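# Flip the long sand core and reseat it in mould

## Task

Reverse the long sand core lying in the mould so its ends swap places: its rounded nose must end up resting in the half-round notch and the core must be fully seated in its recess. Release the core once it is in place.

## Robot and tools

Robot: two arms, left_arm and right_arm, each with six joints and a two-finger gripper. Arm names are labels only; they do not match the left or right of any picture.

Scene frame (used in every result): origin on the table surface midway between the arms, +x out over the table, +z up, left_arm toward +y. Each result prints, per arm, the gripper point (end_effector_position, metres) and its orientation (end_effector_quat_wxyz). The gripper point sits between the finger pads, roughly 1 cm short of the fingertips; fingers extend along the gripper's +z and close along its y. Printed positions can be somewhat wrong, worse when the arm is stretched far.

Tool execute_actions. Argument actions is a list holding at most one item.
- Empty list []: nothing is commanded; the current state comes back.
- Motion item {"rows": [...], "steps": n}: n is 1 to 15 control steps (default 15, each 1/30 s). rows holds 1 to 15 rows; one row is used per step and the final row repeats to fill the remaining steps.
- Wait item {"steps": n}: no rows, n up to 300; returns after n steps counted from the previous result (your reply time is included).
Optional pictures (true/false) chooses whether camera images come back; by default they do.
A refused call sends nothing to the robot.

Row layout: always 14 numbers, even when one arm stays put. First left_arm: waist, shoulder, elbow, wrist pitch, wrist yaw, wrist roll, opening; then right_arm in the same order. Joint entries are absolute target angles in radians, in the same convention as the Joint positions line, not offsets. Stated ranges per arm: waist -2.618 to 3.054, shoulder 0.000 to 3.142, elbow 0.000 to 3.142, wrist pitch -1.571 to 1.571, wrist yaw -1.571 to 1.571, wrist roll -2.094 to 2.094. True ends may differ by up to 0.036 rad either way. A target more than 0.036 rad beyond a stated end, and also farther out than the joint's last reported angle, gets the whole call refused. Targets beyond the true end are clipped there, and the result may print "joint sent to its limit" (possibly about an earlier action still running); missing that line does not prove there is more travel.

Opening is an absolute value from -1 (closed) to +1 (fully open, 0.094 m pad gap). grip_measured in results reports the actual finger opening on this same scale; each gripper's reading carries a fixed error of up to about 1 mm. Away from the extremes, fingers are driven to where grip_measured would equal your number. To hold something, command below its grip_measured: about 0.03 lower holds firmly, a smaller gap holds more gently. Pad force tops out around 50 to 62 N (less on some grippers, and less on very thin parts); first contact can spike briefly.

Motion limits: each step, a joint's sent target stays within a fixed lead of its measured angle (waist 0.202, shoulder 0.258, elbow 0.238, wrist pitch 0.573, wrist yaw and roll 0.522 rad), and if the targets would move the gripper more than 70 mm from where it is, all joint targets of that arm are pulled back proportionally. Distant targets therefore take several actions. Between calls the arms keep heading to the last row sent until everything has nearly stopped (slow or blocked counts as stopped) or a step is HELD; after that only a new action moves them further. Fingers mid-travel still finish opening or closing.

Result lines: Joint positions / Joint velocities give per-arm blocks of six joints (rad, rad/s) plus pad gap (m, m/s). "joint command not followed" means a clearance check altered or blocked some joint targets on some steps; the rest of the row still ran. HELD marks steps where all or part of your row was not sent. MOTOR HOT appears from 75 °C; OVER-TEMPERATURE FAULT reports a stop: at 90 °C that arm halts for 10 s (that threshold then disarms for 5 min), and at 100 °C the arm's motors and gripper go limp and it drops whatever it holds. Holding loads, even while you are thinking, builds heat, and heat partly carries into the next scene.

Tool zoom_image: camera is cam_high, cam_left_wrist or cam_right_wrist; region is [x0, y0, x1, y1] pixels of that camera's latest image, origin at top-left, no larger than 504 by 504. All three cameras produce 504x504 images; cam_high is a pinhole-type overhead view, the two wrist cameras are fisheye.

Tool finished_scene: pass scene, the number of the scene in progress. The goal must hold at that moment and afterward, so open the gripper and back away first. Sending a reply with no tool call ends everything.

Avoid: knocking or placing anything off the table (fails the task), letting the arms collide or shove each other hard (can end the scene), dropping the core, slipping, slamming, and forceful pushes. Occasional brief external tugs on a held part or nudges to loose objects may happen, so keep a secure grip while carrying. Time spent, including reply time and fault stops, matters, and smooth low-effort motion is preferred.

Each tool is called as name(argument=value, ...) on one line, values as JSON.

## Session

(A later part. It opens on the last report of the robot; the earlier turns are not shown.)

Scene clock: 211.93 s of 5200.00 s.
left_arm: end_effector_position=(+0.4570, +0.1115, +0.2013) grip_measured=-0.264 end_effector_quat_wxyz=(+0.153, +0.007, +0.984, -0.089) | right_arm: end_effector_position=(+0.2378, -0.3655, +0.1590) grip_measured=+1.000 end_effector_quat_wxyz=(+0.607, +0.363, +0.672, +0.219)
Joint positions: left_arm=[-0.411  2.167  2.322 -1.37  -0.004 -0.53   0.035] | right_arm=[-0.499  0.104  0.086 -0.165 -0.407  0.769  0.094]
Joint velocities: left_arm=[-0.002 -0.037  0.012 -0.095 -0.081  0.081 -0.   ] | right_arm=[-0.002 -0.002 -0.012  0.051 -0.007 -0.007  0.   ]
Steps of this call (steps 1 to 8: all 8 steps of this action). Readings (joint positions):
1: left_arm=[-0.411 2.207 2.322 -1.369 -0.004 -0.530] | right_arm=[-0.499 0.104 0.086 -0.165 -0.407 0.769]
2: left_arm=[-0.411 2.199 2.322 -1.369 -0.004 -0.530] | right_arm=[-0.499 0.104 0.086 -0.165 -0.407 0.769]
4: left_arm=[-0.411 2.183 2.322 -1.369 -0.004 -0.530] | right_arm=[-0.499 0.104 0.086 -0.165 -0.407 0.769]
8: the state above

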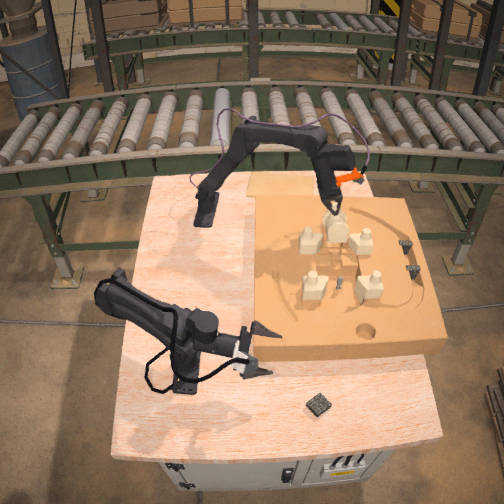

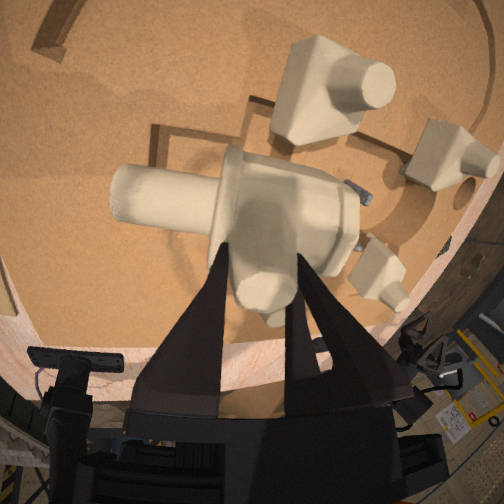

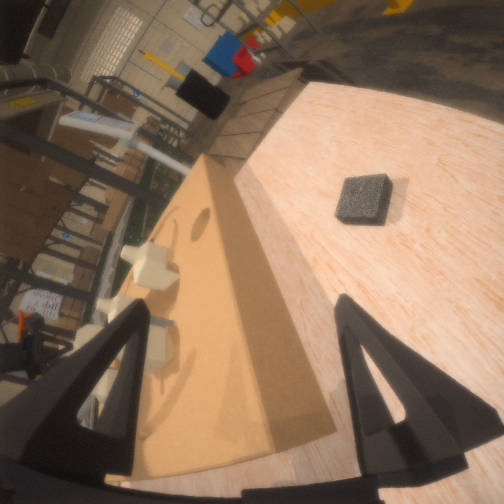

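execute_actions(actions=[{"rows":[[-0.405,2.105,2.364,-1.323,-0.008,-0.517,-0.305,-0.5,0.08,0.08,-0.15,-0.4,0.764,1],[-0.401,2.104,2.363,-1.327,-0.01,-0.513,-0.305,-0.5,0.08,0.08,-0.15,-0.4,0.764,1],[-0.394,2.101,2.362,-1.334,-0.012,-0.506,-0.305,-0.5,0.08,0.08,-0.15,-0.4,0.764,1],[-0.386,2.098,2.36,-1.342,-0.015,-0.498,-0.305,-0.5,0.08,0.08,-0.15,-0.4,0.764,1],[-0.377,2.095,2.358,-1.352,-0.019,-0.488,-0.305,-0.5,0.08,0.08,-0.15,-0.4,0.764,1],[-0.366,2.091,2.356,-1.363,-0.023,-0.477,-0.305,-0.5,0.08,0.08,-0.15,-0.4,0.764,1],[-0.355,2.087,2.353,-1.375,-0.028,-0.465,-0.305,-0.5,0.08,0.08,-0.15,-0.4,0.764,1],[-0.344,2.083,2.351,-1.386,-0.032,-0.454,-0.305,-0.5,0.08,0.08,-0.15,-0.4,0.764,1],[-0.333,2.08,2.348,-1.397,-0.036,-0.443,-0.305,-0.5,0.08,0.08,-0.15,-0.4,0.764,1],[-0.322,2.076,2.346,-1.408,-0.04,-0.432,-0.305,-0.5,0.08,0.08,-0.15,-0.4,0.764,1],[-0.311,2.072,2.344,-1.419,-0.045,-0.421,-0.305,-0.5,0.08,0.08,-0.15,-0.4,0.764,1],[-0.301,2.068,2.341,-1.431,-0.049,-0.409,-0.305,-0.5,0.08,0.08,-0.15,-0.4,0.764,1],[-0.291,2.065,2.339,-1.44,-0.053,-0.4,-0.305,-0.5,0.08,0.08,-0.15,-0.4,0.764,1],[-0.282,2.061,2.337,-1.45,-0.056,-0.39,-0.305,-0.5,0.08,0.08,-0.15,-0.4,0.764,1],[-0.274,2.058,2.335,-1.457,-0.058,-0.38,-0.305,-0.5,0.08,0.08,-0.15,-0.4,0.764,1]],"steps":15}], pictures=false)

execute_actions(actions=[{"rows":[[-0.27,2.054,2.329,-1.459,-0.057,-0.367,-0.305,-0.5,0.08,0.08,-0.15,-0.4,0.764,1],[-0.267,2.048,2.319,-1.457,-0.052,-0.345,-0.305,-0.5,0.08,0.08,-0.15,-0.4,0.764,1],[-0.264,2.039,2.305,-1.454,-0.044,-0.314,-0.305,-0.5,0.08,0.08,-0.15,-0.4,0.764,1],[-0.26,2.028,2.29,-1.451,-0.036,-0.279,-0.305,-0.5,0.08,0.08,-0.15,-0.4,0.764,1],[-0.256,2.017,2.272,-1.447,-0.026,-0.239,-0.305,-0.5,0.08,0.08,-0.15,-0.4,0.764,1],[-0.251,2.004,2.252,-1.443,-0.016,-0.195,-0.305,-0.5,0.08,0.08,-0.15,-0.4,0.764,1],[-0.245,1.991,2.232,-1.439,-0.005,-0.151,-0.305,-0.5,0.08,0.08,-0.15,-0.4,0.764,1],[-0.24,1.978,2.213,-1.435,0.005,-0.107,-0.305,-0.5,0.08,0.08,-0.15,-0.4,0.764,1],[-0.235,1.965,2.193,-1.431,0.016,-0.063,-0.305,-0.5,0.08,0.08,-0.15,-0.4,0.764,1],[-0.23,1.952,2.173,-1.427,0.026,-0.019,-0.305,-0.5,0.08,0.08,-0.15,-0.4,0.764,1],[-0.225,1.939,2.153,-1.423,0.037,0.025,-0.305,-0.5,0.08,0.08,-0.15,-0.4,0.764,1],[-0.22,1.926,2.134,-1.419,0.047,0.069,-0.305,-0.5,0.08,0.08,-0.15,-0.4,0.764,1],[-0.215,1.914,2.114,-1.415,0.058,0.113,-0.305,-0.5,0.08,0.08,-0.15,-0.4,0.764,1],[-0.21,1.901,2.094,-1.411,0.068,0.157,-0.305,-0.5,0.08,0.08,-0.15,-0.4,0.764,1],[-0.205,1.888,2.074,-1.407,0.079,0.201,-0.305,-0.5,0.08,0.08,-0.15,-0.4,0.764,1]],"steps":15}], pictures=false)

execute_actions(actions=[{"rows":[[-0.2,1.875,2.055,-1.403,0.089,0.245,-0.305,-0.5,0.08,0.08,-0.15,-0.4,0.764,1],[-0.194,1.862,2.035,-1.399,0.1,0.289,-0.305,-0.5,0.08,0.08,-0.15,-0.4,0.764,1],[-0.189,1.849,2.015,-1.395,0.11,0.333,-0.305,-0.5,0.08,0.08,-0.15,-0.4,0.764,1],[-0.184,1.836,1.995,-1.392,0.121,0.377,-0.305,-0.5,0.08,0.08,-0.15,-0.4,0.764,1],[-0.179,1.823,1.976,-1.39,0.131,0.421,-0.305,-0.5,0.08,0.08,-0.15,-0.4,0.764,1],[-0.175,1.811,1.957,-1.389,0.141,0.466,-0.305,-0.5,0.08,0.08,-0.15,-0.4,0.764,1],[-0.172,1.799,1.94,-1.39,0.151,0.512,-0.305,-0.5,0.08,0.08,-0.15,-0.4,0.764,1],[-0.17,1.79,1.924,-1.393,0.16,0.561,-0.305,-0.5,0.08,0.08,-0.15,-0.4,0.764,1],[-0.168,1.781,1.91,-1.399,0.168,0.611,-0.305,-0.5,0.08,0.08,-0.15,-0.4,0.764,1],[-0.167,1.773,1.897,-1.407,0.176,0.662,-0.305,-0.5,0.08,0.08,-0.15,-0.4,0.764,1],[-0.167,1.764,1.883,-1.416,0.184,0.712,-0.305,-0.5,0.08,0.08,-0.15,-0.4,0.764,1],[-0.166,1.756,1.87,-1.424,0.192,0.763,-0.305,-0.5,0.08,0.08,-0.15,-0.4,0.764,1],[-0.165,1.747,1.856,-1.433,0.2,0.813,-0.305,-0.5,0.08,0.08,-0.15,-0.4,0.764,1],[-0.165,1.739,1.843,-1.441,0.208,0.864,-0.305,-0.5,0.08,0.08,-0.15,-0.4,0.764,1],[-0.164,1.73,1.829,-1.45,0.216,0.914,-0.305,-0.5,0.08,0.08,-0.15,-0.4,0.764,1]],"steps":15}], pictures=false)

execute_actions(actions=[{"rows":[[-0.163,1.722,1.816,-1.458,0.224,0.965,-0.305,-0.5,0.08,0.08,-0.15,-0.4,0.764,1],[-0.162,1.713,1.802,-1.467,0.232,1.015,-0.305,-0.5,0.08,0.08,-0.15,-0.4,0.764,1],[-0.162,1.705,1.789,-1.475,0.24,1.066,-0.305,-0.5,0.08,0.08,-0.15,-0.4,0.764,1],[-0.161,1.696,1.775,-1.484,0.248,1.116,-0.305,-0.5,0.08,0.08,-0.15,-0.4,0.764,1],[-0.16,1.688,1.762,-1.492,0.256,1.167,-0.305,-0.5,0.08,0.08,-0.15,-0.4,0.764,1],[-0.159,1.679,1.748,-1.501,0.264,1.217,-0.305,-0.5,0.08,0.08,-0.15,-0.4,0.764,1],[-0.159,1.671,1.735,-1.509,0.272,1.268,-0.305,-0.5,0.08,0.08,-0.15,-0.4,0.764,1],[-0.158,1.663,1.723,-1.517,0.279,1.313,-0.305,-0.5,0.08,0.08,-0.15,-0.4,0.764,1],[-0.157,1.656,1.71,-1.524,0.286,1.358,-0.305,-0.5,0.08,0.08,-0.15,-0.4,0.764,1],[-0.157,1.649,1.7,-1.531,0.292,1.399,-0.305,-0.5,0.08,0.08,-0.15,-0.4,0.764,1],[-0.156,1.643,1.69,-1.537,0.298,1.434,-0.305,-0.5,0.08,0.08,-0.15,-0.4,0.764,1],[-0.156,1.638,1.682,-1.542,0.303,1.465,-0.305,-0.5,0.08,0.08,-0.15,-0.4,0.764,1],[-0.155,1.634,1.677,-1.546,0.306,1.485,-0.305,-0.5,0.08,0.08,-0.15,-0.4,0.764,1],[-0.155,1.632,1.673,-1.548,0.308,1.5,-0.305,-0.5,0.08,0.08,-0.15,-0.4,0.764,1],[-0.155,1.63,1.67,-1.55,0.31,1.51,-0.305,-0.5,0.08,0.08,-0.15,-0.4,0.764,1]],"steps":15}], pictures=false)

execute_actions(actions=[{"steps":12}])

Scene clock: 259.57 s of 5200.00 s.
left_arm: end_effector_position=(+0.4642, +0.1753, +0.2034) grip_measured=-0.264 end_effector_quat_wxyz=(+0.136, -0.003, +0.990, -0.045) | right_arm: end_effector_position=(+0.2378, -0.3655, +0.1590) grip_measured=+1.000 end_effector_quat_wxyz=(+0.607, +0.363, +0.672, +0.219)
Joint positions: left_arm=[-0.295  2.146  2.321 -1.459 -0.032 -0.432  0.035] | right_arm=[-0.499  0.104  0.086 -0.165 -0.407  0.769  0.094]
Joint velocities: left_arm=[ 0.374 -0.227 -0.09  -0.256 -0.227  0.286 -0.   ] | right_arm=[-0.012 -0.002  0.002 -0.081  0.007 -0.037  0.   ]
Steps of this call (steps 1 to 15: the robot went on to your last target; steps 16 to 90: nothing new was sent; then 44.13 s passed at rest; steps 91 to 105: all 15 steps of this action). Readings (joint positions):
91: left_arm=[-0.411 2.167 2.322 -1.377 -0.004 -0.530] | right_arm=[-0.499 0.104 0.086 -0.165 -0.407 0.769]
92: left_arm=[-0.411 2.167 2.322 -1.377 -0.004 -0.529] | right_arm=[-0.499 0.104 0.086 -0.165 -0.407 0.769]
94: left_arm=[-0.409 2.167 2.322 -1.379 -0.004 -0.524] | right_arm=[-0.499 0.104 0.086 -0.165 -0.407 0.769]
98: left_arm=[-0.387 2.167 2.322 -1.398 -0.004 -0.498] | right_arm=[-0.499 0.104 0.086 -0.165 -0.407 0.769]
105: the state above

Scene clock: 260.07 s of 5200.00 s.
left_arm: end_effector_position=(+0.4228, +0.2124, +0.2035) grip_measured=-0.264 end_effector_quat_wxyz=(+0.097, +0.187, +0.977, -0.033) | right_arm: end_effector_position=(+0.2378, -0.3655, +0.1590) grip_measured=+1.000 end_effector_quat_wxyz=(+0.607, +0.363, +0.672, +0.219)
Joint positions: left_arm=[-0.228  1.98   2.087 -1.475  0.032  0.012  0.035] | right_arm=[-0.499  0.104  0.086 -0.165 -0.407  0.769  0.094]
Joint velocities: left_arm=[ 0.154 -0.374 -0.574 -0.022  0.242  1.179 -0.   ] | right_arm=[-0.002 -0.012 -0.002 -0.051  0.022 -0.022  0.   ]
Steps of this call (steps 1 to 15: all 15 steps of this action). Readings (joint positions):
1: left_arm=[-0.283 2.139 2.317 -1.466 -0.038 -0.422] | right_arm=[-0.499 0.104 0.086 -0.165 -0.407 0.769]
2: left_arm=[-0.273 2.132 2.312 -1.472 -0.043 -0.410] | right_arm=[-0.499 0.104 0.086 -0.165 -0.407 0.769]
4: left_arm=[-0.257 2.114 2.293 -1.477 -0.049 -0.376] | right_arm=[-0.499 0.104 0.086 -0.165 -0.407 0.769]
8: left_arm=[-0.247 2.068 2.228 -1.478 -0.037 -0.263] | right_arm=[-0.499 0.104 0.086 -0.165 -0.407 0.769]
15: the state above

Scene clock: 260.57 s of 5200.00 s.
left_arm: end_effector_position=(+0.3752, +0.2304, +0.1991) grip_measured=-0.264 end_effector_quat_wxyz=(+0.086, +0.481, +0.870, -0.058) | right_arm: end_effector_position=(+0.2378, -0.3655, +0.1590) grip_measured=+1.000 end_effector_quat_wxyz=(+0.607, +0.363, +0.672, +0.219)
Joint positions: left_arm=[-0.171  1.805  1.835 -1.454  0.148  0.693  0.035] | right_arm=[-0.499  0.104  0.086 -0.165 -0.407  0.769  0.094]
Joint velocities: left_arm=[ 0.002 -0.252 -0.403 -0.022  0.227  1.473  0.002] | right_arm=[ 0.012  0.007 -0.002 -0.022 -0.051 -0.037  0.   ]
Steps of this call (steps 1 to 15: all 15 steps of this action). Readings (joint positions):
1: left_arm=[-0.222 1.966 2.067 -1.474 0.041 0.054] | right_arm=[-0.499 0.104 0.086 -0.165 -0.407 0.769]
2: left_arm=[-0.216 1.953 2.048 -1.472 0.050 0.097] | right_arm=[-0.499 0.104 0.086 -0.165 -0.407 0.769]
4: left_arm=[-0.203 1.926 2.008 -1.466 0.066 0.183] | right_arm=[-0.499 0.104 0.086 -0.165 -0.407 0.769]
8: left_arm=[-0.180 1.872 1.934 -1.454 0.096 0.358] | right_arm=[-0.499 0.104 0.086 -0.165 -0.407 0.769]
15: the state above

Scene clock: 261.07 s of 5200.00 s.
left_arm: end_effector_position=(+0.3134, +0.2344, +0.1910) grip_measured=-0.264 end_effector_quat_wxyz=(+0.067, +0.739, +0.662, -0.101) | right_arm: end_effector_position=(+0.2378, -0.3655, +0.1590) grip_measured=+1.000 end_effector_quat_wxyz=(+0.607, +0.363, +0.672, +0.219)
Joint positions: left_arm=[-0.165  1.687  1.661 -1.533  0.243  1.38   0.035] | right_arm=[-0.499  0.104  0.086 -0.165 -0.407  0.769  0.094]
Joint velocities: left_arm=[ 0.017 -0.11  -0.139 -0.154  0.125  0.755 -0.   ] | right_arm=[ 0.017  0.002  0.002 -0.007 -0.022 -0.022  0.   ]
Steps of this call (steps 1 to 15: all 15 steps of this action). Readings (joint positions):
1: left_arm=[-0.171 1.797 1.821 -1.456 0.156 0.743] | right_arm=[-0.499 0.104 0.086 -0.165 -0.407 0.769]
2: left_arm=[-0.171 1.788 1.808 -1.458 0.163 0.793] | right_arm=[-0.499 0.104 0.086 -0.165 -0.407 0.769]
4: left_arm=[-0.171 1.771 1.781 -1.465 0.178 0.893] | right_arm=[-0.499 0.104 0.086 -0.165 -0.407 0.769]
8: left_arm=[-0.171 1.736 1.727 -1.488 0.205 1.093] | right_arm=[-0.499 0.104 0.086 -0.165 -0.407 0.769]
15: the state above

Scene clock: 261.47 s of 5200.00 s.
left_arm: end_effector_position=(+0.3090, +0.2337, +0.1919) grip_measured=-0.264 end_effector_quat_wxyz=(+0.072, +0.774, +0.620, -0.105) | right_arm: end_effector_position=(+0.2378, -0.3655, +0.1590) grip_measured=+1.000 end_effector_quat_wxyz=(+0.607, +0.363, +0.672, +0.219)
Joint positions: left_arm=[-0.165  1.681  1.655 -1.543  0.255  1.493  0.035] | right_arm=[-0.499  0.104  0.086 -0.165 -0.407  0.769  0.094]
Joint velocities: left_arm=[-0.007 -0.002  0.017  0.007 -0.051  0.037  0.   ] | right_arm=[ 0.017 -0.002 -0.007 -0.037 -0.022  0.007  0.   ]
Steps of this call (steps 1 to 12: the robot went on to your last target). Readings (joint positions):
1: left_arm=[-0.165 1.684 1.657 -1.537 0.246 1.404] | right_arm=[-0.499 0.104 0.086 -0.165 -0.407 0.769]
2: left_arm=[-0.165 1.682 1.656 -1.541 0.248 1.424] | right_arm=[-0.499 0.104 0.086 -0.165 -0.407 0.769]
4: left_arm=[-0.165 1.681 1.655 -1.543 0.251 1.452] | right_arm=[-0.499 0.104 0.086 -0.165 -0.407 0.769]
8: left_arm=[-0.165 1.681 1.655 -1.543 0.254 1.481] | right_arm=[-0.499 0.104 0.086 -0.165 -0.407 0.769]
12: the state above

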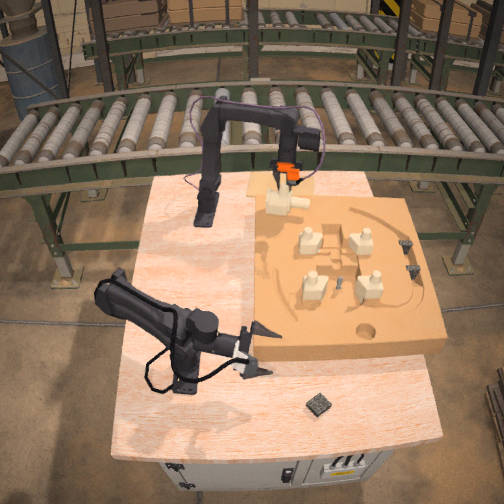

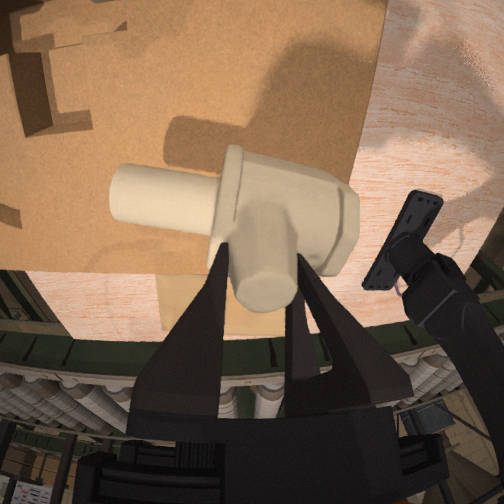

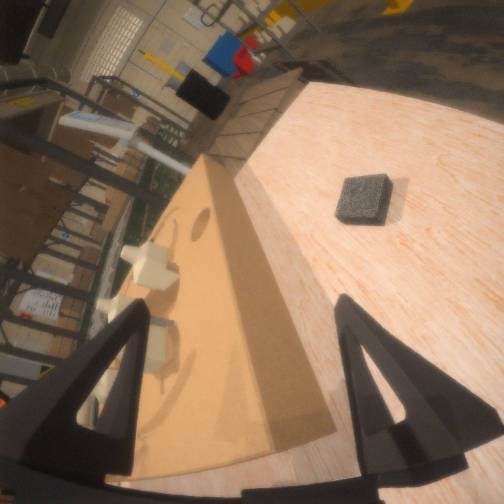

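zoom_image(camera="cam_high", region=[235,150,345,260])

Region (235, 150, 345, 260) of cam_high's 504x504 image, scaled by 4.582, with more detail than that image has.

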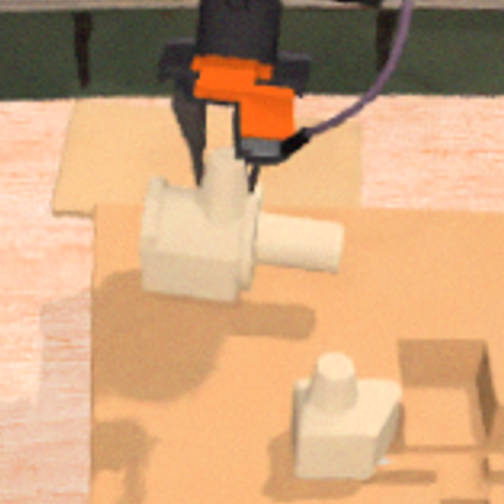

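execute_actions(actions=[{"rows":[[-0.155,1.63,1.668,-1.54,0.31,1.51,-0.305,-0.5,0.08,0.08,-0.15,-0.4,0.764,1],[-0.155,1.63,1.666,-1.53,0.31,1.51,-0.305,-0.5,0.08,0.08,-0.15,-0.4,0.764,1],[-0.155,1.63,1.663,-1.52,0.31,1.51,-0.305,-0.5,0.08,0.08,-0.15,-0.4,0.764,1],[-0.155,1.63,1.66,-1.512,0.31,1.51,-0.305,-0.5,0.08,0.08,-0.15,-0.4,0.764,1],[-0.155,1.63,1.656,-1.505,0.31,1.51,-0.305,-0.5,0.08,0.08,-0.15,-0.4,0.764,1],[-0.155,1.63,1.652,-1.498,0.31,1.51,-0.305,-0.5,0.08,0.08,-0.15,-0.4,0.764,1],[-0.155,1.63,1.648,-1.492,0.31,1.51,-0.305,-0.5,0.08,0.08,-0.15,-0.4,0.764,1],[-0.155,1.63,1.644,-1.486,0.31,1.51,-0.305,-0.5,0.08,0.08,-0.15,-0.4,0.764,1],[-0.155,1.63,1.64,-1.48,0.31,1.51,-0.305,-0.5,0.08,0.08,-0.15,-0.4,0.764,1],[-0.155,1.63,1.636,-1.474,0.31,1.51,-0.305,-0.5,0.08,0.08,-0.15,-0.4,0.764,1],[-0.155,1.63,1.633,-1.469,0.31,1.51,-0.305,-0.5,0.08,0.08,-0.15,-0.4,0.764,1],[-0.155,1.63,1.63,-1.464,0.31,1.51,-0.305,-0.5,0.08,0.08,-0.15,-0.4,0.764,1],[-0.155,1.63,1.627,-1.46,0.31,1.51,-0.305,-0.5,0.08,0.08,-0.15,-0.4,0.764,1],[-0.155,1.63,1.624,-1.457,0.31,1.51,-0.305,-0.5,0.08,0.08,-0.15,-0.4,0.764,1],[-0.155,1.63,1.622,-1.454,0.31,1.51,-0.305,-0.5,0.08,0.08,-0.15,-0.4,0.764,1]],"steps":15}], pictures=false)

execute_actions(actions=[{"rows":[[-0.155,1.63,1.62,-1.452,0.31,1.51,-0.305,-0.5,0.08,0.08,-0.15,-0.4,0.764,1],[-0.155,1.63,1.618,-1.45,0.31,1.51,-0.305,-0.5,0.08,0.08,-0.15,-0.4,0.764,1],[-0.155,1.63,1.616,-1.448,0.31,1.51,-0.305,-0.5,0.08,0.08,-0.15,-0.4,0.764,1],[-0.155,1.63,1.614,-1.446,0.31,1.51,-0.305,-0.5,0.08,0.08,-0.15,-0.4,0.764,1],[-0.155,1.63,1.612,-1.444,0.31,1.51,-0.305,-0.5,0.08,0.08,-0.15,-0.4,0.764,1],[-0.155,1.63,1.61,-1.442,0.31,1.51,-0.305,-0.5,0.08,0.08,-0.15,-0.4,0.764,1],[-0.155,1.63,1.608,-1.44,0.31,1.51,-0.305,-0.5,0.08,0.08,-0.15,-0.4,0.764,1],[-0.155,1.63,1.606,-1.44,0.31,1.51,-0.305,-0.5,0.08,0.08,-0.15,-0.4,0.764,1],[-0.155,1.63,1.604,-1.44,0.31,1.51,-0.305,-0.5,0.08,0.08,-0.15,-0.4,0.764,1],[-0.155,1.63,1.602,-1.44,0.31,1.51,-0.305,-0.5,0.08,0.08,-0.15,-0.4,0.764,1],[-0.155,1.63,1.6,-1.44,0.31,1.51,-0.305,-0.5,0.08,0.08,-0.15,-0.4,0.764,1]],"steps":15}])

zoom_image(camera="cam_high", region=[245,160,335,250])

Scene clock: 281.57 s of 5200.00 s.
left_arm: end_effector_position=(+0.3129, +0.2322, +0.1816) grip_measured=-0.264 end_effector_quat_wxyz=(+0.077, +0.777, +0.616, -0.102) | right_arm: end_effector_position=(+0.2378, -0.3655, +0.1590) grip_measured=+1.000 end_effector_quat_wxyz=(+0.607, +0.363, +0.672, +0.219)
Joint positions: left_arm=[-0.165  1.679  1.611 -1.49   0.256  1.501  0.035] | right_arm=[-0.499  0.104  0.086 -0.165 -0.407  0.769  0.094]
Joint velocities: left_arm=[-0.002 -0.007 -0.081  0.095 -0.022 -0.11   0.   ] | right_arm=[ 0.002  0.007  0.012 -0.051 -0.051  0.051  0.   ]
Steps of this call (steps 1 to 30: the robot went on to your last target; steps 31 to 90: nothing new was sent; then 16.60 s passed at rest; steps 91 to 105: all 15 steps of this action). Readings (joint positions):
91: left_arm=[-0.165 1.681 1.655 -1.543 0.255 1.500] | right_arm=[-0.499 0.104 0.086 -0.165 -0.407 0.769]
92: left_arm=[-0.165 1.681 1.655 -1.543 0.255 1.500] | right_arm=[-0.499 0.104 0.086 -0.165 -0.407 0.769]
94: left_arm=[-0.165 1.681 1.655 -1.542 0.255 1.500] | right_arm=[-0.499 0.104 0.086 -0.165 -0.407 0.769]
98: left_arm=[-0.165 1.679 1.640 -1.523 0.256 1.501] | right_arm=[-0.499 0.104 0.086 -0.165 -0.407 0.769]
105: the state above

Scene clock: 282.07 s of 5200.00 s.
left_arm: end_effector_position=(+0.3149, +0.2316, +0.1751) grip_measured=-0.264 end_effector_quat_wxyz=(+0.079, +0.777, +0.616, -0.101) | right_arm: end_effector_position=(+0.2378, -0.3655, +0.1590) grip_measured=+1.000 end_effector_quat_wxyz=(+0.607, +0.363, +0.672, +0.219)
Joint positions: left_arm=[-0.165  1.679  1.585 -1.459  0.256  1.501  0.035] | right_arm=[-0.499  0.104  0.086 -0.165 -0.407  0.769  0.094]
Joint velocities: left_arm=[ 0.007  0.002  0.002 -0.022  0.007  0.051  0.   ] | right_arm=[ 0.002  0.002 -0.002  0.022 -0.095  0.037  0.   ]
Steps of this call (steps 1 to 15: all 15 steps of this action). Readings (joint positions):
1: left_arm=[-0.165 1.679 1.609 -1.486 0.256 1.501] | right_arm=[-0.499 0.104 0.086 -0.165 -0.407 0.769]
2: left_arm=[-0.165 1.679 1.607 -1.482 0.256 1.501] | right_arm=[-0.499 0.104 0.086 -0.165 -0.407 0.769]
4: left_arm=[-0.165 1.679 1.603 -1.476 0.256 1.501] | right_arm=[-0.499 0.104 0.086 -0.165 -0.407 0.769]
8: left_arm=[-0.165 1.679 1.596 -1.465 0.256 1.501] | right_arm=[-0.499 0.104 0.086 -0.165 -0.407 0.769]
15: the state above

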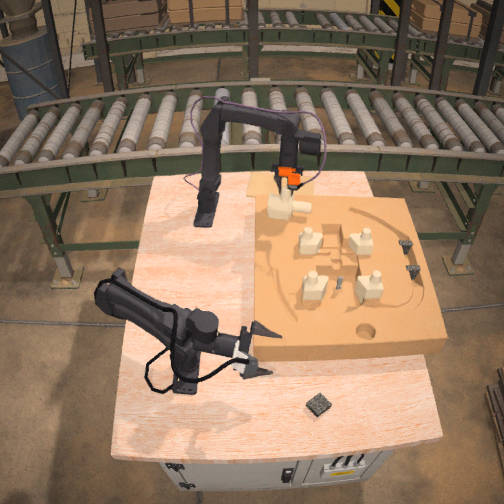

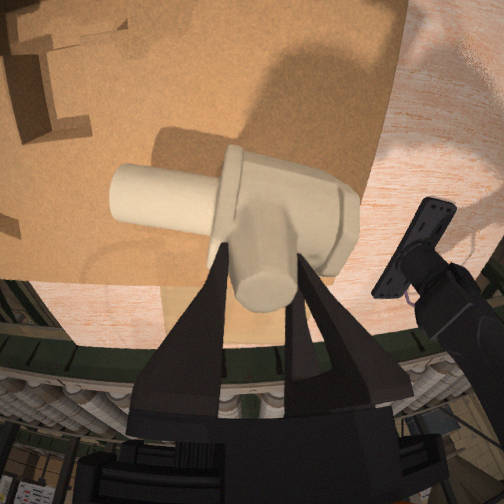

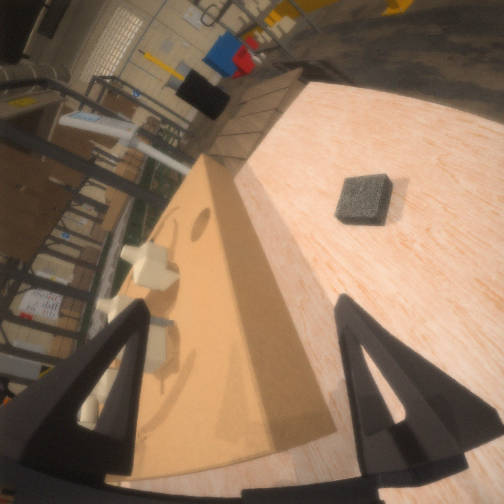

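Region (245, 160, 335, 250) of cam_high's 504x504 image, scaled by 5.600, with more detail than that image has.

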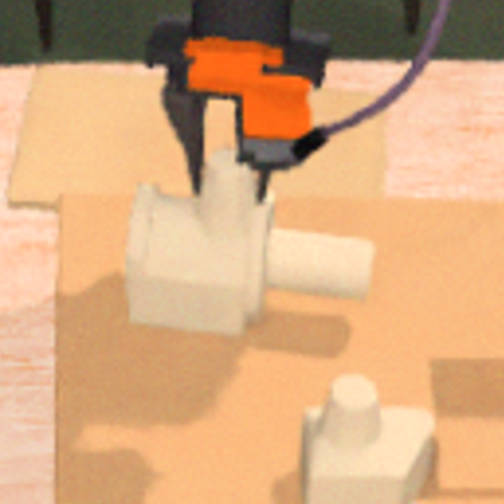

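Not yet in contact; continue slowly.

execute_actions(actions=[{"rows":[[-0.155,1.63,1.598,-1.438,0.31,1.51,-0.305,-0.5,0.08,0.08,-0.15,-0.4,0.764,1],[-0.155,1.63,1.596,-1.436,0.31,1.51,-0.305,-0.5,0.08,0.08,-0.15,-0.4,0.764,1],[-0.155,1.63,1.594,-1.434,0.31,1.51,-0.305,-0.5,0.08,0.08,-0.15,-0.4,0.764,1],[-0.155,1.63,1.592,-1.432,0.31,1.51,-0.305,-0.5,0.08,0.08,-0.15,-0.4,0.764,1],[-0.155,1.63,1.59,-1.43,0.31,1.51,-0.305,-0.5,0.08,0.08,-0.15,-0.4,0.764,1],[-0.155,1.63,1.588,-1.428,0.31,1.51,-0.305,-0.5,0.08,0.08,-0.15,-0.4,0.764,1],[-0.155,1.63,1.586,-1.426,0.31,1.51,-0.305,-0.5,0.08,0.08,-0.15,-0.4,0.764,1],[-0.155,1.63,1.584,-1.424,0.31,1.51,-0.305,-0.5,0.08,0.08,-0.15,-0.4,0.764,1],[-0.155,1.63,1.582,-1.422,0.31,1.51,-0.305,-0.5,0.08,0.08,-0.15,-0.4,0.764,1],[-0.155,1.63,1.58,-1.42,0.31,1.51,-0.305,-0.5,0.08,0.08,-0.15,-0.4,0.764,1],[-0.155,1.63,1.578,-1.42,0.31,1.51,-0.305,-0.5,0.08,0.08,-0.15,-0.4,0.764,1],[-0.155,1.63,1.576,-1.42,0.31,1.51,-0.305,-0.5,0.08,0.08,-0.15,-0.4,0.764,1]],"steps":15}], pictures=false)

Scene clock: 291.60 s of 5200.00 s.
left_arm: end_effector_position=(+0.3158, +0.2301, +0.1737) grip_measured=-0.264 end_effector_quat_wxyz=(+0.085, +0.777, +0.615, -0.101) | right_arm: end_effector_position=(+0.2378, -0.3655, +0.1590) grip_measured=+1.000 end_effector_quat_wxyz=(+0.607, +0.363, +0.672, +0.219)
Joint positions: left_arm=[-0.165  1.674  1.572 -1.442  0.263  1.501  0.035] | right_arm=[-0.499  0.104  0.086 -0.165 -0.407  0.769  0.094]
Joint velocities: left_arm=[-0.012 -0.007 -0.012 -0.022 -0.066  0.007  0.001] | right_arm=[ 0.012 -0.012 -0.002 -0.066 -0.051 -0.022  0.   ]
Steps of this call (steps 1 to 15: the robot went on to your last target; steps 16 to 90: nothing new was sent; then 6.03 s passed at rest; steps 91 to 105: all 15 steps of this action). Readings (joint positions):
91: left_arm=[-0.165 1.679 1.585 -1.458 0.256 1.501] | right_arm=[-0.499 0.104 0.086 -0.165 -0.407 0.769]
92: left_arm=[-0.165 1.679 1.585 -1.458 0.256 1.501] | right_arm=[-0.499 0.104 0.086 -0.165 -0.407 0.769]
94: left_arm=[-0.165 1.679 1.585 -1.456 0.256 1.501] | right_arm=[-0.499 0.104 0.086 -0.165 -0.407 0.769]
98: left_arm=[-0.165 1.679 1.579 -1.449 0.261 1.501] | right_arm=[-0.499 0.104 0.086 -0.165 -0.407 0.769]
105: the state above

execute_actions(actions=[{"rows":[[-0.157,1.635,1.576,-1.423,0.304,1.508,-0.305,-0.5,0.08,0.08,-0.15,-0.4,0.764,1],[-0.159,1.64,1.576,-1.426,0.298,1.506,-0.305,-0.5,0.08,0.08,-0.15,-0.4,0.764,1],[-0.161,1.645,1.576,-1.429,0.292,1.504,-0.3,-0.5,0.08,0.08,-0.15,-0.4,0.764,1],[-0.163,1.65,1.576,-1.432,0.286,1.502,-0.295,-0.5,0.08,0.08,-0.15,-0.4,0.764,1],[-0.165,1.655,1.576,-1.435,0.28,1.501,-0.29,-0.5,0.08,0.08,-0.15,-0.4,0.764,1],[-0.165,1.659,1.576,-1.437,0.275,1.501,-0.285,-0.5,0.08,0.08,-0.15,-0.4,0.764,1],[-0.165,1.662,1.576,-1.437,0.272,1.501,-0.28,-0.5,0.08,0.08,-0.15,-0.4,0.764,1],[-0.165,1.662,1.576,-1.437,0.272,1.501,-0.275,-0.5,0.08,0.08,-0.15,-0.4,0.764,1],[-0.165,1.662,1.576,-1.437,0.272,1.501,-0.27,-0.5,0.08,0.08,-0.15,-0.4,0.764,1],[-0.165,1.662,1.576,-1.437,0.272,1.501,-0.265,-0.5,0.08,0.08,-0.15,-0.4,0.764,1],[-0.165,1.662,1.576,-1.437,0.272,1.501,-0.26,-0.5,0.08,0.08,-0.15,-0.4,0.764,1],[-0.165,1.662,1.576,-1.437,0.272,1.501,-0.252,-0.5,0.08,0.08,-0.15,-0.4,0.764,1],[-0.165,1.662,1.576,-1.437,0.272,1.501,-0.242,-0.5,0.08,0.08,-0.15,-0.4,0.764,1],[-0.165,1.662,1.576,-1.437,0.272,1.501,-0.23,-0.5,0.08,0.08,-0.15,-0.4,0.764,1],[-0.165,1.662,1.576,-1.437,0.272,1.501,-0.215,-0.5,0.08,0.08,-0.15,-0.4,0.764,1]],"steps":15}], pictures=false)

execute_actions(actions=[{"rows":[[-0.165,1.662,1.576,-1.437,0.272,1.501,-0.19,-0.5,0.08,0.08,-0.15,-0.4,0.764,1],[-0.165,1.662,1.576,-1.437,0.272,1.501,-0.15,-0.5,0.08,0.08,-0.15,-0.4,0.764,1],[-0.165,1.662,1.576,-1.437,0.272,1.501,-0.1,-0.5,0.08,0.08,-0.15,-0.4,0.764,1],[-0.165,1.662,1.576,-1.437,0.272,1.501,-0.05,-0.5,0.08,0.08,-0.15,-0.4,0.764,1],[-0.165,1.662,1.576,-1.437,0.272,1.501,0.0,-0.5,0.08,0.08,-0.15,-0.4,0.764,1],[-0.165,1.662,1.576,-1.437,0.272,1.501,0.05,-0.5,0.08,0.08,-0.15,-0.4,0.764,1],[-0.165,1.662,1.576,-1.437,0.272,1.501,0.1,-0.5,0.08,0.08,-0.15,-0.4,0.764,1]],"steps":10}])

Scene clock: 306.57 s of 5200.00 s.
left_arm: end_effector_position=(+0.3159, +0.2304, +0.1736) grip_measured=-0.220 end_effector_quat_wxyz=(+0.085, +0.778, +0.615, -0.100) | right_arm: end_effector_position=(+0.2378, -0.3655, +0.1590) grip_measured=+1.000 end_effector_quat_wxyz=(+0.607, +0.363, +0.672, +0.219)
Joint positions: left_arm=[-0.165  1.674  1.572 -1.442  0.261  1.501  0.037] | right_arm=[-0.499  0.104  0.086 -0.165 -0.407  0.769  0.094]
Joint velocities: left_arm=[-0.002 -0.002  0.002 -0.066 -0.066 -0.022  0.01 ] | right_arm=[-0.002 -0.012 -0.017  0.022 -0.037  0.007  0.   ]
Steps of this call (steps 1 to 15: the robot went on to your last target; steps 16 to 90: nothing new was sent; then 11.47 s passed at rest; steps 91 to 105: all 15 steps of this action). Readings (joint positions):
91: left_arm=[-0.165 1.674 1.572 -1.442 0.263 1.501] | right_arm=[-0.499 0.104 0.086 -0.165 -0.407 0.769]
92: left_arm=[-0.165 1.674 1.572 -1.442 0.263 1.501] | right_arm=[-0.499 0.104 0.086 -0.165 -0.407 0.769]
94: left_arm=[-0.165 1.674 1.572 -1.442 0.262 1.501] | right_arm=[-0.499 0.104 0.086 -0.165 -0.407 0.769]
98: left_arm=[-0.165 1.674 1.572 -1.442 0.261 1.501] | right_arm=[-0.499 0.104 0.086 -0.165 -0.407 0.769]
105: the state above

Scene clock: 306.90 s of 5200.00 s.
left_arm: end_effector_position=(+0.3159, +0.2304, +0.1736) grip_measured=+0.098 end_effector_quat_wxyz=(+0.085, +0.778, +0.615, -0.100) | right_arm: end_effector_position=(+0.2378, -0.3655, +0.1590) grip_measured=+1.000 end_effector_quat_wxyz=(+0.607, +0.363, +0.672, +0.219)
Joint positions: left_arm=[-0.165  1.674  1.572 -1.442  0.261  1.501  0.052] | right_arm=[-0.499  0.104  0.086 -0.165 -0.407  0.769  0.094]
Joint velocities: left_arm=[-0.012 -0.022  0.007  0.066 -0.066 -0.066  0.001] | right_arm=[-0.012  0.012  0.007 -0.007 -0.007  0.037  0.   ]
Steps of this call (steps 1 to 10: all 10 steps of this action). Readings (joint positions):
1: left_arm=[-0.165 1.674 1.572 -1.442 0.261 1.501] | right_arm=[-0.499 0.104 0.086 -0.165 -0.407 0.769]
2: left_arm=[-0.165 1.674 1.572 -1.442 0.261 1.501] | right_arm=[-0.499 0.104 0.086 -0.165 -0.407 0.769]
4: left_arm=[-0.165 1.674 1.572 -1.442 0.261 1.501] | right_arm=[-0.499 0.104 0.086 -0.165 -0.407 0.769]
8: left_arm=[-0.165 1.674 1.572 -1.442 0.261 1.501] | right_arm=[-0.499 0.104 0.086 -0.165 -0.407 0.769]
10: the state above

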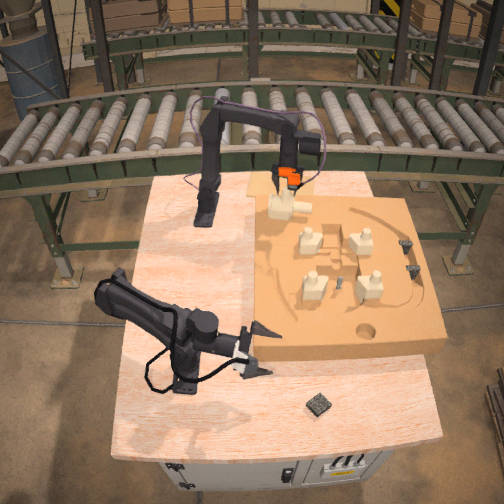

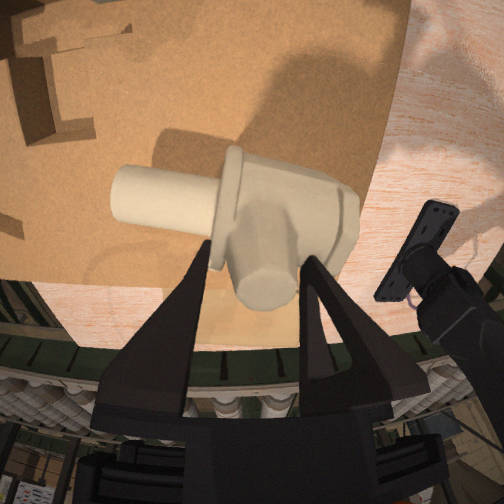

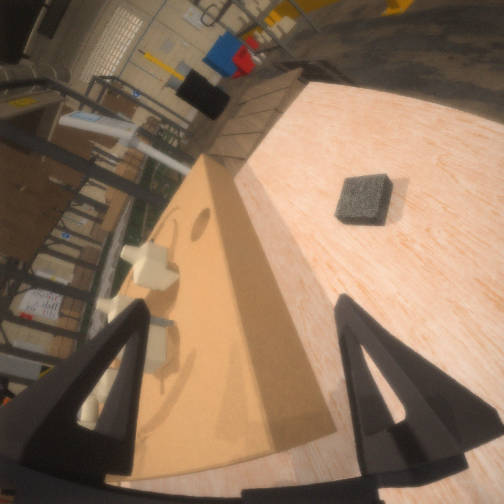

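execute_actions(actions=[{"rows":[[-0.165,1.662,1.59,-1.445,0.272,1.501,0.13,-0.5,0.08,0.08,-0.15,-0.4,0.764,1],[-0.165,1.662,1.603,-1.455,0.272,1.501,0.16,-0.5,0.08,0.08,-0.15,-0.4,0.764,1],[-0.165,1.662,1.613,-1.467,0.272,1.501,0.19,-0.5,0.08,0.08,-0.15,-0.4,0.764,1],[-0.165,1.662,1.624,-1.479,0.272,1.501,0.22,-0.5,0.08,0.08,-0.15,-0.4,0.764,1],[-0.165,1.662,1.636,-1.491,0.272,1.501,0.26,-0.5,0.08,0.08,-0.15,-0.4,0.764,1],[-0.165,1.662,1.648,-1.503,0.272,1.501,0.3,-0.5,0.08,0.08,-0.15,-0.4,0.764,1],[-0.165,1.662,1.66,-1.515,0.272,1.501,0.34,-0.5,0.08,0.08,-0.15,-0.4,0.764,1],[-0.165,1.662,1.671,-1.526,0.272,1.486,0.38,-0.5,0.08,0.08,-0.15,-0.4,0.764,1],[-0.165,1.662,1.681,-1.536,0.272,1.456,0.42,-0.5,0.08,0.08,-0.15,-0.4,0.764,1],[-0.165,1.662,1.69,-1.544,0.272,1.411,0.46,-0.5,0.08,0.08,-0.15,-0.4,0.764,1],[-0.165,1.662,1.697,-1.55,0.268,1.351,0.5,-0.5,0.08,0.08,-0.15,-0.4,0.764,1],[-0.165,1.662,1.702,-1.553,0.26,1.276,0.5,-0.5,0.08,0.08,-0.15,-0.4,0.764,1],[-0.167,1.662,1.705,-1.555,0.248,1.201,0.5,-0.5,0.08,0.08,-0.15,-0.4,0.764,1],[-0.17,1.662,1.705,-1.555,0.232,1.126,0.5,-0.5,0.08,0.08,-0.15,-0.4,0.764,1],[-0.175,1.662,1.705,-1.555,0.214,1.051,0.5,-0.5,0.08,0.08,-0.15,-0.4,0.764,1]],"steps":15}], pictures=false)

execute_actions(actions=[{"rows":[[-0.183,1.66,1.705,-1.555,0.195,0.976,0.5,-0.5,0.08,0.08,-0.15,-0.4,0.764,1],[-0.193,1.658,1.705,-1.555,0.176,0.901,0.5,-0.5,0.08,0.08,-0.15,-0.4,0.764,1],[-0.204,1.656,1.705,-1.555,0.157,0.826,0.5,-0.5,0.08,0.08,-0.15,-0.4,0.764,1],[-0.215,1.654,1.705,-1.555,0.138,0.751,0.5,-0.5,0.08,0.08,-0.15,-0.4,0.764,1],[-0.226,1.652,1.705,-1.555,0.119,0.676,0.5,-0.5,0.08,0.08,-0.15,-0.4,0.764,1],[-0.237,1.65,1.705,-1.555,0.1,0.601,0.5,-0.5,0.08,0.08,-0.15,-0.4,0.764,1],[-0.248,1.648,1.705,-1.555,0.081,0.526,0.5,-0.5,0.08,0.08,-0.15,-0.4,0.764,1],[-0.259,1.646,1.705,-1.555,0.062,0.451,0.5,-0.5,0.08,0.08,-0.15,-0.4,0.764,1],[-0.27,1.645,1.705,-1.555,0.043,0.376,0.5,-0.5,0.08,0.08,-0.15,-0.4,0.764,1],[-0.281,1.645,1.705,-1.555,0.024,0.301,0.5,-0.5,0.08,0.08,-0.15,-0.4,0.764,1],[-0.292,1.645,1.705,-1.555,0.005,0.226,0.5,-0.5,0.08,0.08,-0.15,-0.4,0.764,1],[-0.303,1.645,1.705,-1.555,-0.014,0.151,0.5,-0.5,0.08,0.08,-0.15,-0.4,0.764,1],[-0.314,1.645,1.705,-1.555,-0.033,0.076,0.5,-0.5,0.08,0.08,-0.15,-0.4,0.764,1],[-0.325,1.645,1.705,-1.555,-0.052,0.001,0.5,-0.5,0.08,0.08,-0.15,-0.4,0.764,1],[-0.336,1.645,1.705,-1.555,-0.071,-0.074,0.5,-0.5,0.08,0.08,-0.15,-0.4,0.764,1]],"steps":15}], pictures=false)

execute_actions(actions=[{"rows":[[-0.347,1.645,1.705,-1.555,-0.09,-0.149,0.5,-0.5,0.08,0.08,-0.15,-0.4,0.764,1],[-0.358,1.645,1.705,-1.555,-0.109,-0.224,0.5,-0.5,0.08,0.08,-0.15,-0.4,0.764,1],[-0.369,1.645,1.705,-1.555,-0.128,-0.299,0.5,-0.5,0.08,0.08,-0.15,-0.4,0.764,1],[-0.38,1.645,1.705,-1.555,-0.147,-0.374,0.5,-0.5,0.08,0.08,-0.15,-0.4,0.764,1],[-0.391,1.645,1.705,-1.555,-0.166,-0.449,0.5,-0.5,0.08,0.08,-0.15,-0.4,0.764,1],[-0.402,1.645,1.705,-1.555,-0.185,-0.524,0.5,-0.5,0.08,0.08,-0.15,-0.4,0.764,1],[-0.413,1.645,1.705,-1.555,-0.204,-0.599,0.5,-0.5,0.08,0.08,-0.15,-0.4,0.764,1],[-0.424,1.645,1.705,-1.555,-0.223,-0.674,0.5,-0.5,0.08,0.08,-0.15,-0.4,0.764,1],[-0.435,1.645,1.705,-1.555,-0.242,-0.749,0.5,-0.5,0.08,0.08,-0.15,-0.4,0.764,1],[-0.446,1.645,1.705,-1.555,-0.26,-0.824,0.5,-0.5,0.08,0.08,-0.15,-0.4,0.764,1],[-0.457,1.645,1.705,-1.555,-0.276,-0.899,0.5,-0.5,0.08,0.08,-0.15,-0.4,0.764,1],[-0.467,1.645,1.705,-1.555,-0.29,-0.974,0.5,-0.5,0.08,0.08,-0.15,-0.4,0.764,1],[-0.476,1.645,1.7,-1.555,-0.3,-1.049,0.5,-0.5,0.08,0.08,-0.15,-0.4,0.764,1],[-0.483,1.645,1.692,-1.55,-0.307,-1.124,0.5,-0.5,0.08,0.08,-0.15,-0.4,0.764,1],[-0.488,1.645,1.684,-1.543,-0.31,-1.199,0.5,-0.5,0.08,0.08,-0.15,-0.4,0.764,1]],"steps":15}], pictures=false)

execute_actions(actions=[{"rows":[[-0.49,1.645,1.676,-1.535,-0.31,-1.27,0.5,-0.5,0.08,0.08,-0.15,-0.4,0.764,1],[-0.49,1.645,1.668,-1.526,-0.31,-1.33,0.5,-0.5,0.08,0.08,-0.15,-0.4,0.764,1],[-0.49,1.645,1.66,-1.517,-0.31,-1.385,0.48,-0.5,0.08,0.08,-0.15,-0.4,0.764,1],[-0.49,1.645,1.652,-1.508,-0.31,-1.425,0.46,-0.5,0.08,0.08,-0.15,-0.4,0.764,1],[-0.49,1.645,1.644,-1.499,-0.31,-1.455,0.44,-0.5,0.08,0.08,-0.15,-0.4,0.764,1],[-0.49,1.645,1.636,-1.49,-0.31,-1.47,0.42,-0.5,0.08,0.08,-0.15,-0.4,0.764,1],[-0.49,1.645,1.628,-1.482,-0.31,-1.475,0.4,-0.5,0.08,0.08,-0.15,-0.4,0.764,1],[-0.49,1.645,1.62,-1.474,-0.31,-1.475,0.38,-0.5,0.08,0.08,-0.15,-0.4,0.764,1],[-0.49,1.645,1.612,-1.467,-0.31,-1.475,0.36,-0.5,0.08,0.08,-0.15,-0.4,0.764,1],[-0.49,1.645,1.605,-1.461,-0.31,-1.475,0.35,-0.5,0.08,0.08,-0.15,-0.4,0.764,1],[-0.49,1.645,1.599,-1.457,-0.31,-1.475,0.35,-0.5,0.08,0.08,-0.15,-0.4,0.764,1],[-0.49,1.645,1.595,-1.455,-0.31,-1.475,0.35,-0.5,0.08,0.08,-0.15,-0.4,0.764,1]],"steps":15}], pictures=false)

execute_actions(actions=[{"steps":8}])

Scene clock: 360.50 s of 5200.00 s.
left_arm: end_effector_position=(+0.3179, +0.2327, +0.1987) grip_measured=+0.498 end_effector_quat_wxyz=(+0.081, +0.711, +0.692, -0.095) | right_arm: end_effector_position=(+0.2378, -0.3655, +0.1590) grip_measured=+1.000 end_effector_quat_wxyz=(+0.607, +0.363, +0.672, +0.219)
Joint positions: left_arm=[-0.165  1.674  1.675 -1.52   0.245  1.292  0.07 ] | right_arm=[-0.499  0.104  0.086 -0.165 -0.407  0.769  0.094]
Joint velocities: left_arm=[-0.007 -0.022  0.037 -0.022 -0.183 -1.604  0.   ] | right_arm=[ 0.002  0.002 -0.022  0.037 -0.007  0.051  0.   ]
Steps of this call (steps 1 to 15: the robot went on to your last target; steps 16 to 90: nothing new was sent; then 50.10 s passed at rest; steps 91 to 105: all 15 steps of this action). Readings (joint positions):
91: left_arm=[-0.165 1.674 1.572 -1.442 0.261 1.501] | right_arm=[-0.499 0.104 0.086 -0.165 -0.407 0.769]
92: left_arm=[-0.165 1.674 1.572 -1.442 0.261 1.501] | right_arm=[-0.499 0.104 0.086 -0.165 -0.407 0.769]
94: left_arm=[-0.165 1.674 1.576 -1.446 0.261 1.501] | right_arm=[-0.499 0.104 0.086 -0.165 -0.407 0.769]
98: left_arm=[-0.165 1.674 1.617 -1.474 0.261 1.500] | right_arm=[-0.499 0.104 0.086 -0.165 -0.407 0.769]
105: the state above

Scene clock: 361.00 s of 5200.00 s.
left_arm: end_effector_position=(+0.3095, +0.2336, +0.1933) grip_measured=+0.498 end_effector_quat_wxyz=(+0.015, +0.341, +0.940, -0.007) | right_arm: end_effector_position=(+0.2378, -0.3655, +0.1590) grip_measured=+1.000 end_effector_quat_wxyz=(+0.607, +0.363, +0.672, +0.219)
Joint positions: left_arm=[-0.309  1.674  1.676 -1.542  0.01   0.252  0.07 ] | right_arm=[-0.499  0.104  0.086 -0.165 -0.407  0.769  0.094]
Joint velocities: left_arm=[-0.31   0.007  0.002 -0.066 -0.608 -2.132  0.   ] | right_arm=[ 0.002 -0.002 -0.012  0.022 -0.022 -0.022  0.   ]
Steps of this call (steps 1 to 15: all 15 steps of this action). Readings (joint positions):
1: left_arm=[-0.166 1.674 1.676 -1.523 0.235 1.235] | right_arm=[-0.499 0.104 0.086 -0.165 -0.407 0.769]
2: left_arm=[-0.168 1.674 1.676 -1.526 0.223 1.174] | right_arm=[-0.499 0.104 0.086 -0.165 -0.407 0.769]
4: left_arm=[-0.183 1.674 1.676 -1.531 0.194 1.044] | right_arm=[-0.499 0.104 0.086 -0.165 -0.407 0.769]
8: left_arm=[-0.231 1.674 1.676 -1.537 0.131 0.765] | right_arm=[-0.499 0.104 0.086 -0.165 -0.407 0.769]
15: the state above

Scene clock: 361.50 s of 5200.00 s.
left_arm: end_effector_position=(+0.3105, +0.2292, +0.1986) grip_measured=+0.499 end_effector_quat_wxyz=(+0.093, -0.133, +0.984, +0.080) | right_arm: end_effector_position=(+0.2378, -0.3655, +0.1590) grip_measured=+1.000 end_effector_quat_wxyz=(+0.607, +0.363, +0.672, +0.219)
Joint positions: left_arm=[-0.469  1.674  1.676 -1.543 -0.244 -0.868  0.07 ] | right_arm=[-0.499  0.104  0.086 -0.165 -0.407  0.769  0.094]
Joint velocities: left_arm=[-0.222 -0.012  0.012  0.066 -0.286 -2.117 -0.   ] | right_arm=[-0.002 -0.012 -0.002  0.007 -0.007 -0.081  0.   ]
Steps of this call (steps 1 to 15: all 15 steps of this action). Readings (joint positions):
1: left_arm=[-0.320 1.674 1.676 -1.542 -0.007 0.178] | right_arm=[-0.499 0.104 0.086 -0.165 -0.407 0.769]
2: left_arm=[-0.331 1.674 1.676 -1.542 -0.025 0.104] | right_arm=[-0.499 0.104 0.086 -0.165 -0.407 0.769]
4: left_arm=[-0.353 1.674 1.676 -1.543 -0.061 -0.046] | right_arm=[-0.499 0.104 0.086 -0.165 -0.407 0.769]
8: left_arm=[-0.397 1.674 1.676 -1.543 -0.133 -0.345] | right_arm=[-0.499 0.104 0.086 -0.165 -0.407 0.769]
15: the state above

Scene clock: 362.00 s of 5200.00 s.
left_arm: end_effector_position=(+0.3136, +0.2307, +0.1844) grip_measured=+0.352 end_effector_quat_wxyz=(+0.130, -0.396, +0.907, +0.063) | right_arm: end_effector_position=(+0.2378, -0.3655, +0.1590) grip_measured=+1.000 end_effector_quat_wxyz=(+0.607, +0.363, +0.672, +0.219)
Joint positions: left_arm=[-0.485  1.668  1.604 -1.48  -0.288 -1.439  0.063] | right_arm=[-0.499  0.104  0.086 -0.165 -0.407  0.769  0.094]
Joint velocities: left_arm=[-0.012 -0.007 -0.027  0.007 -0.037 -0.212 -0.   ] | right_arm=[ 0.012  0.007  0.002  0.037 -0.051 -0.022  0.   ]
Steps of this call (steps 1 to 15: all 15 steps of this action). Readings (joint positions):
1: left_arm=[-0.476 1.674 1.676 -1.543 -0.253 -0.943] | right_arm=[-0.499 0.104 0.086 -0.165 -0.407 0.769]
2: left_arm=[-0.481 1.674 1.676 -1.543 -0.260 -1.015] | right_arm=[-0.499 0.104 0.086 -0.165 -0.407 0.769]
4: left_arm=[-0.485 1.674 1.674 -1.538 -0.270 -1.148] | right_arm=[-0.499 0.104 0.086 -0.165 -0.407 0.769]
8: left_arm=[-0.485 1.668 1.646 -1.516 -0.283 -1.333] | right_arm=[-0.499 0.104 0.086 -0.165 -0.407 0.769]
15: the state above

Scene clock: 362.27 s of 5200.00 s.
left_arm: end_effector_position=(+0.3159, +0.2294, +0.1844) grip_measured=+0.352 end_effector_quat_wxyz=(+0.134, -0.407, +0.902, +0.057) | right_arm: end_effector_position=(+0.2378, -0.3655, +0.1590) grip_measured=+1.000 end_effector_quat_wxyz=(+0.607, +0.363, +0.672, +0.219)
Joint positions: left_arm=[-0.485  1.668  1.603 -1.469 -0.29  -1.462  0.063] | right_arm=[-0.499  0.104  0.086 -0.165 -0.407  0.769  0.094]
Joint velocities: left_arm=[-0.002  0.002  0.002  0.007  0.022 -0.051 -0.001] | right_arm=[ 0.002  0.002 -0.007  0.007 -0.081  0.007  0.   ]
Steps of this call (steps 1 to 8: the robot went on to your last target). Readings (joint positions):
1: left_arm=[-0.485 1.668 1.603 -1.478 -0.288 -1.444] | right_arm=[-0.499 0.104 0.086 -0.165 -0.407 0.769]
2: left_arm=[-0.485 1.668 1.603 -1.476 -0.288 -1.449] | right_arm=[-0.499 0.104 0.086 -0.165 -0.407 0.769]
4: left_arm=[-0.485 1.668 1.603 -1.472 -0.289 -1.455] | right_arm=[-0.499 0.104 0.086 -0.165 -0.407 0.769]
8: the state above

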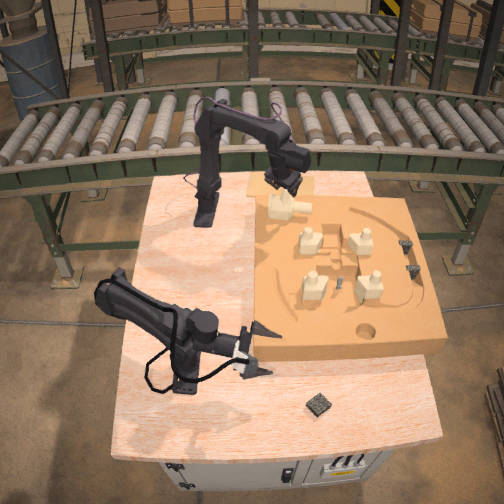

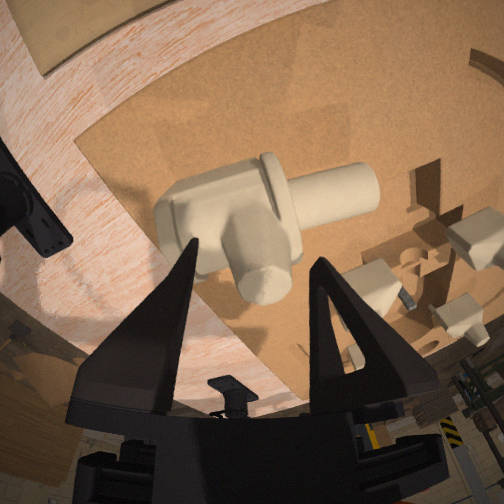

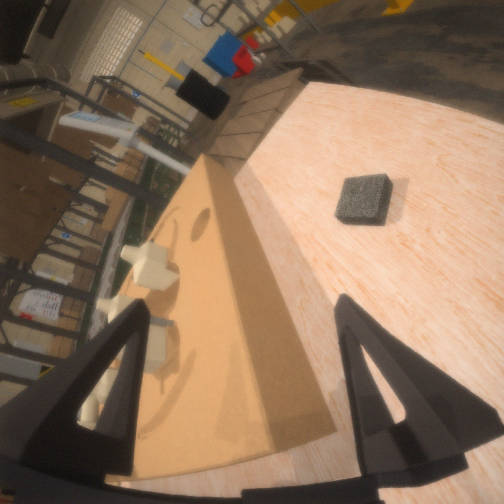

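execute_actions(actions=[{"rows":[[-0.49,1.645,1.592,-1.452,-0.312,-1.475,0.34,-0.5,0.08,0.08,-0.15,-0.4,0.764,1],[-0.49,1.645,1.588,-1.448,-0.312,-1.475,0.32,-0.5,0.08,0.08,-0.15,-0.4,0.764,1],[-0.49,1.645,1.583,-1.443,-0.312,-1.475,0.3,-0.5,0.08,0.08,-0.15,-0.4,0.764,1],[-0.49,1.645,1.578,-1.438,-0.312,-1.475,0.28,-0.5,0.08,0.08,-0.15,-0.4,0.764,1],[-0.49,1.645,1.573,-1.433,-0.312,-1.475,0.255,-0.5,0.08,0.08,-0.15,-0.4,0.764,1],[-0.49,1.645,1.568,-1.429,-0.312,-1.475,0.23,-0.5,0.08,0.08,-0.15,-0.4,0.764,1],[-0.49,1.645,1.564,-1.426,-0.312,-1.475,0.205,-0.5,0.08,0.08,-0.15,-0.4,0.764,1],[-0.49,1.645,1.56,-1.424,-0.312,-1.475,0.18,-0.5,0.08,0.08,-0.15,-0.4,0.764,1],[-0.49,1.645,1.557,-1.423,-0.312,-1.475,0.155,-0.5,0.08,0.08,-0.15,-0.4,0.764,1],[-0.49,1.645,1.556,-1.423,-0.312,-1.475,0.13,-0.5,0.08,0.08,-0.15,-0.4,0.764,1],[-0.49,1.645,1.556,-1.423,-0.312,-1.475,0.1,-0.5,0.08,0.08,-0.15,-0.4,0.764,1]],"steps":15}])

zoom_image(camera="cam_left_wrist", region=[160,180,360,380])

Scene clock: 373.97 s of 5200.00 s.
left_arm: end_effector_position=(+0.3159, +0.2299, +0.1750) grip_measured=+0.102 end_effector_quat_wxyz=(+0.133, -0.409, +0.901, +0.061) | right_arm: end_effector_position=(+0.2378, -0.3655, +0.1590) grip_measured=+1.000 end_effector_quat_wxyz=(+0.607, +0.363, +0.672, +0.219)
Joint positions: left_arm=[-0.485  1.668  1.565 -1.438 -0.292 -1.467  0.052] | right_arm=[-0.499  0.104  0.086 -0.165 -0.407  0.769  0.094]
Joint velocities: left_arm=[ 0.012 -0.017  0.012  0.037 -0.022  0.007 -0.002] | right_arm=[-0.022 -0.007 -0.007  0.051 -0.066 -0.022  0.   ]
Steps of this call (steps 1 to 30: the robot went on to your last target; steps 31 to 90: nothing new was sent; then 8.20 s passed at rest; steps 91 to 105: all 15 steps of this action). Readings (joint positions):
91: left_arm=[-0.485 1.668 1.603 -1.467 -0.290 -1.466] | right_arm=[-0.499 0.104 0.086 -0.165 -0.407 0.769]
92: left_arm=[-0.485 1.668 1.603 -1.466 -0.291 -1.467] | right_arm=[-0.499 0.104 0.086 -0.165 -0.407 0.769]
94: left_arm=[-0.485 1.668 1.601 -1.461 -0.291 -1.467] | right_arm=[-0.499 0.104 0.086 -0.165 -0.407 0.769]
98: left_arm=[-0.485 1.668 1.579 -1.447 -0.292 -1.467] | right_arm=[-0.499 0.104 0.086 -0.165 -0.407 0.769]
105: the state above

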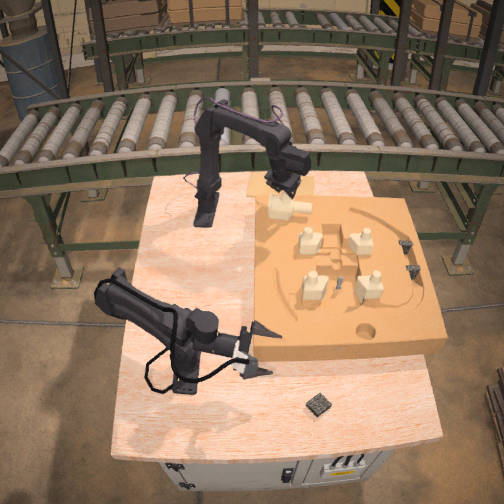

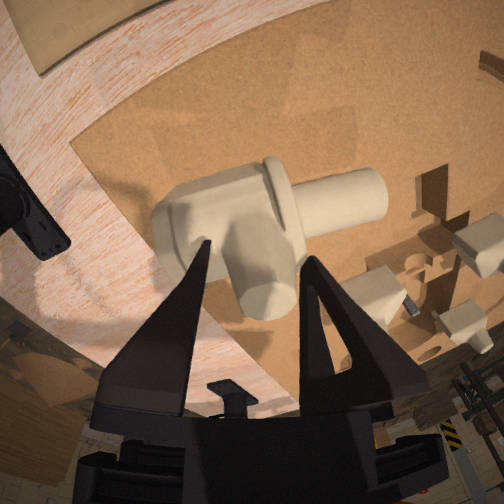

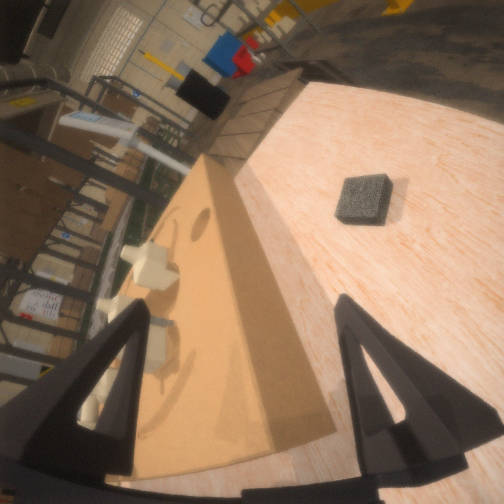

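Region (160, 180, 360, 380) of cam_left_wrist's 504x504 image, scaled by 2.520, with more detail than that image has.

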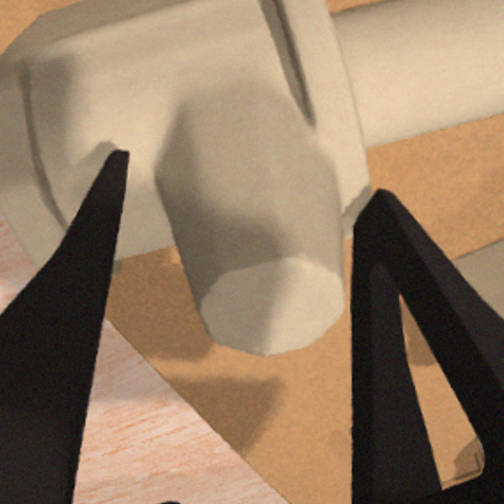

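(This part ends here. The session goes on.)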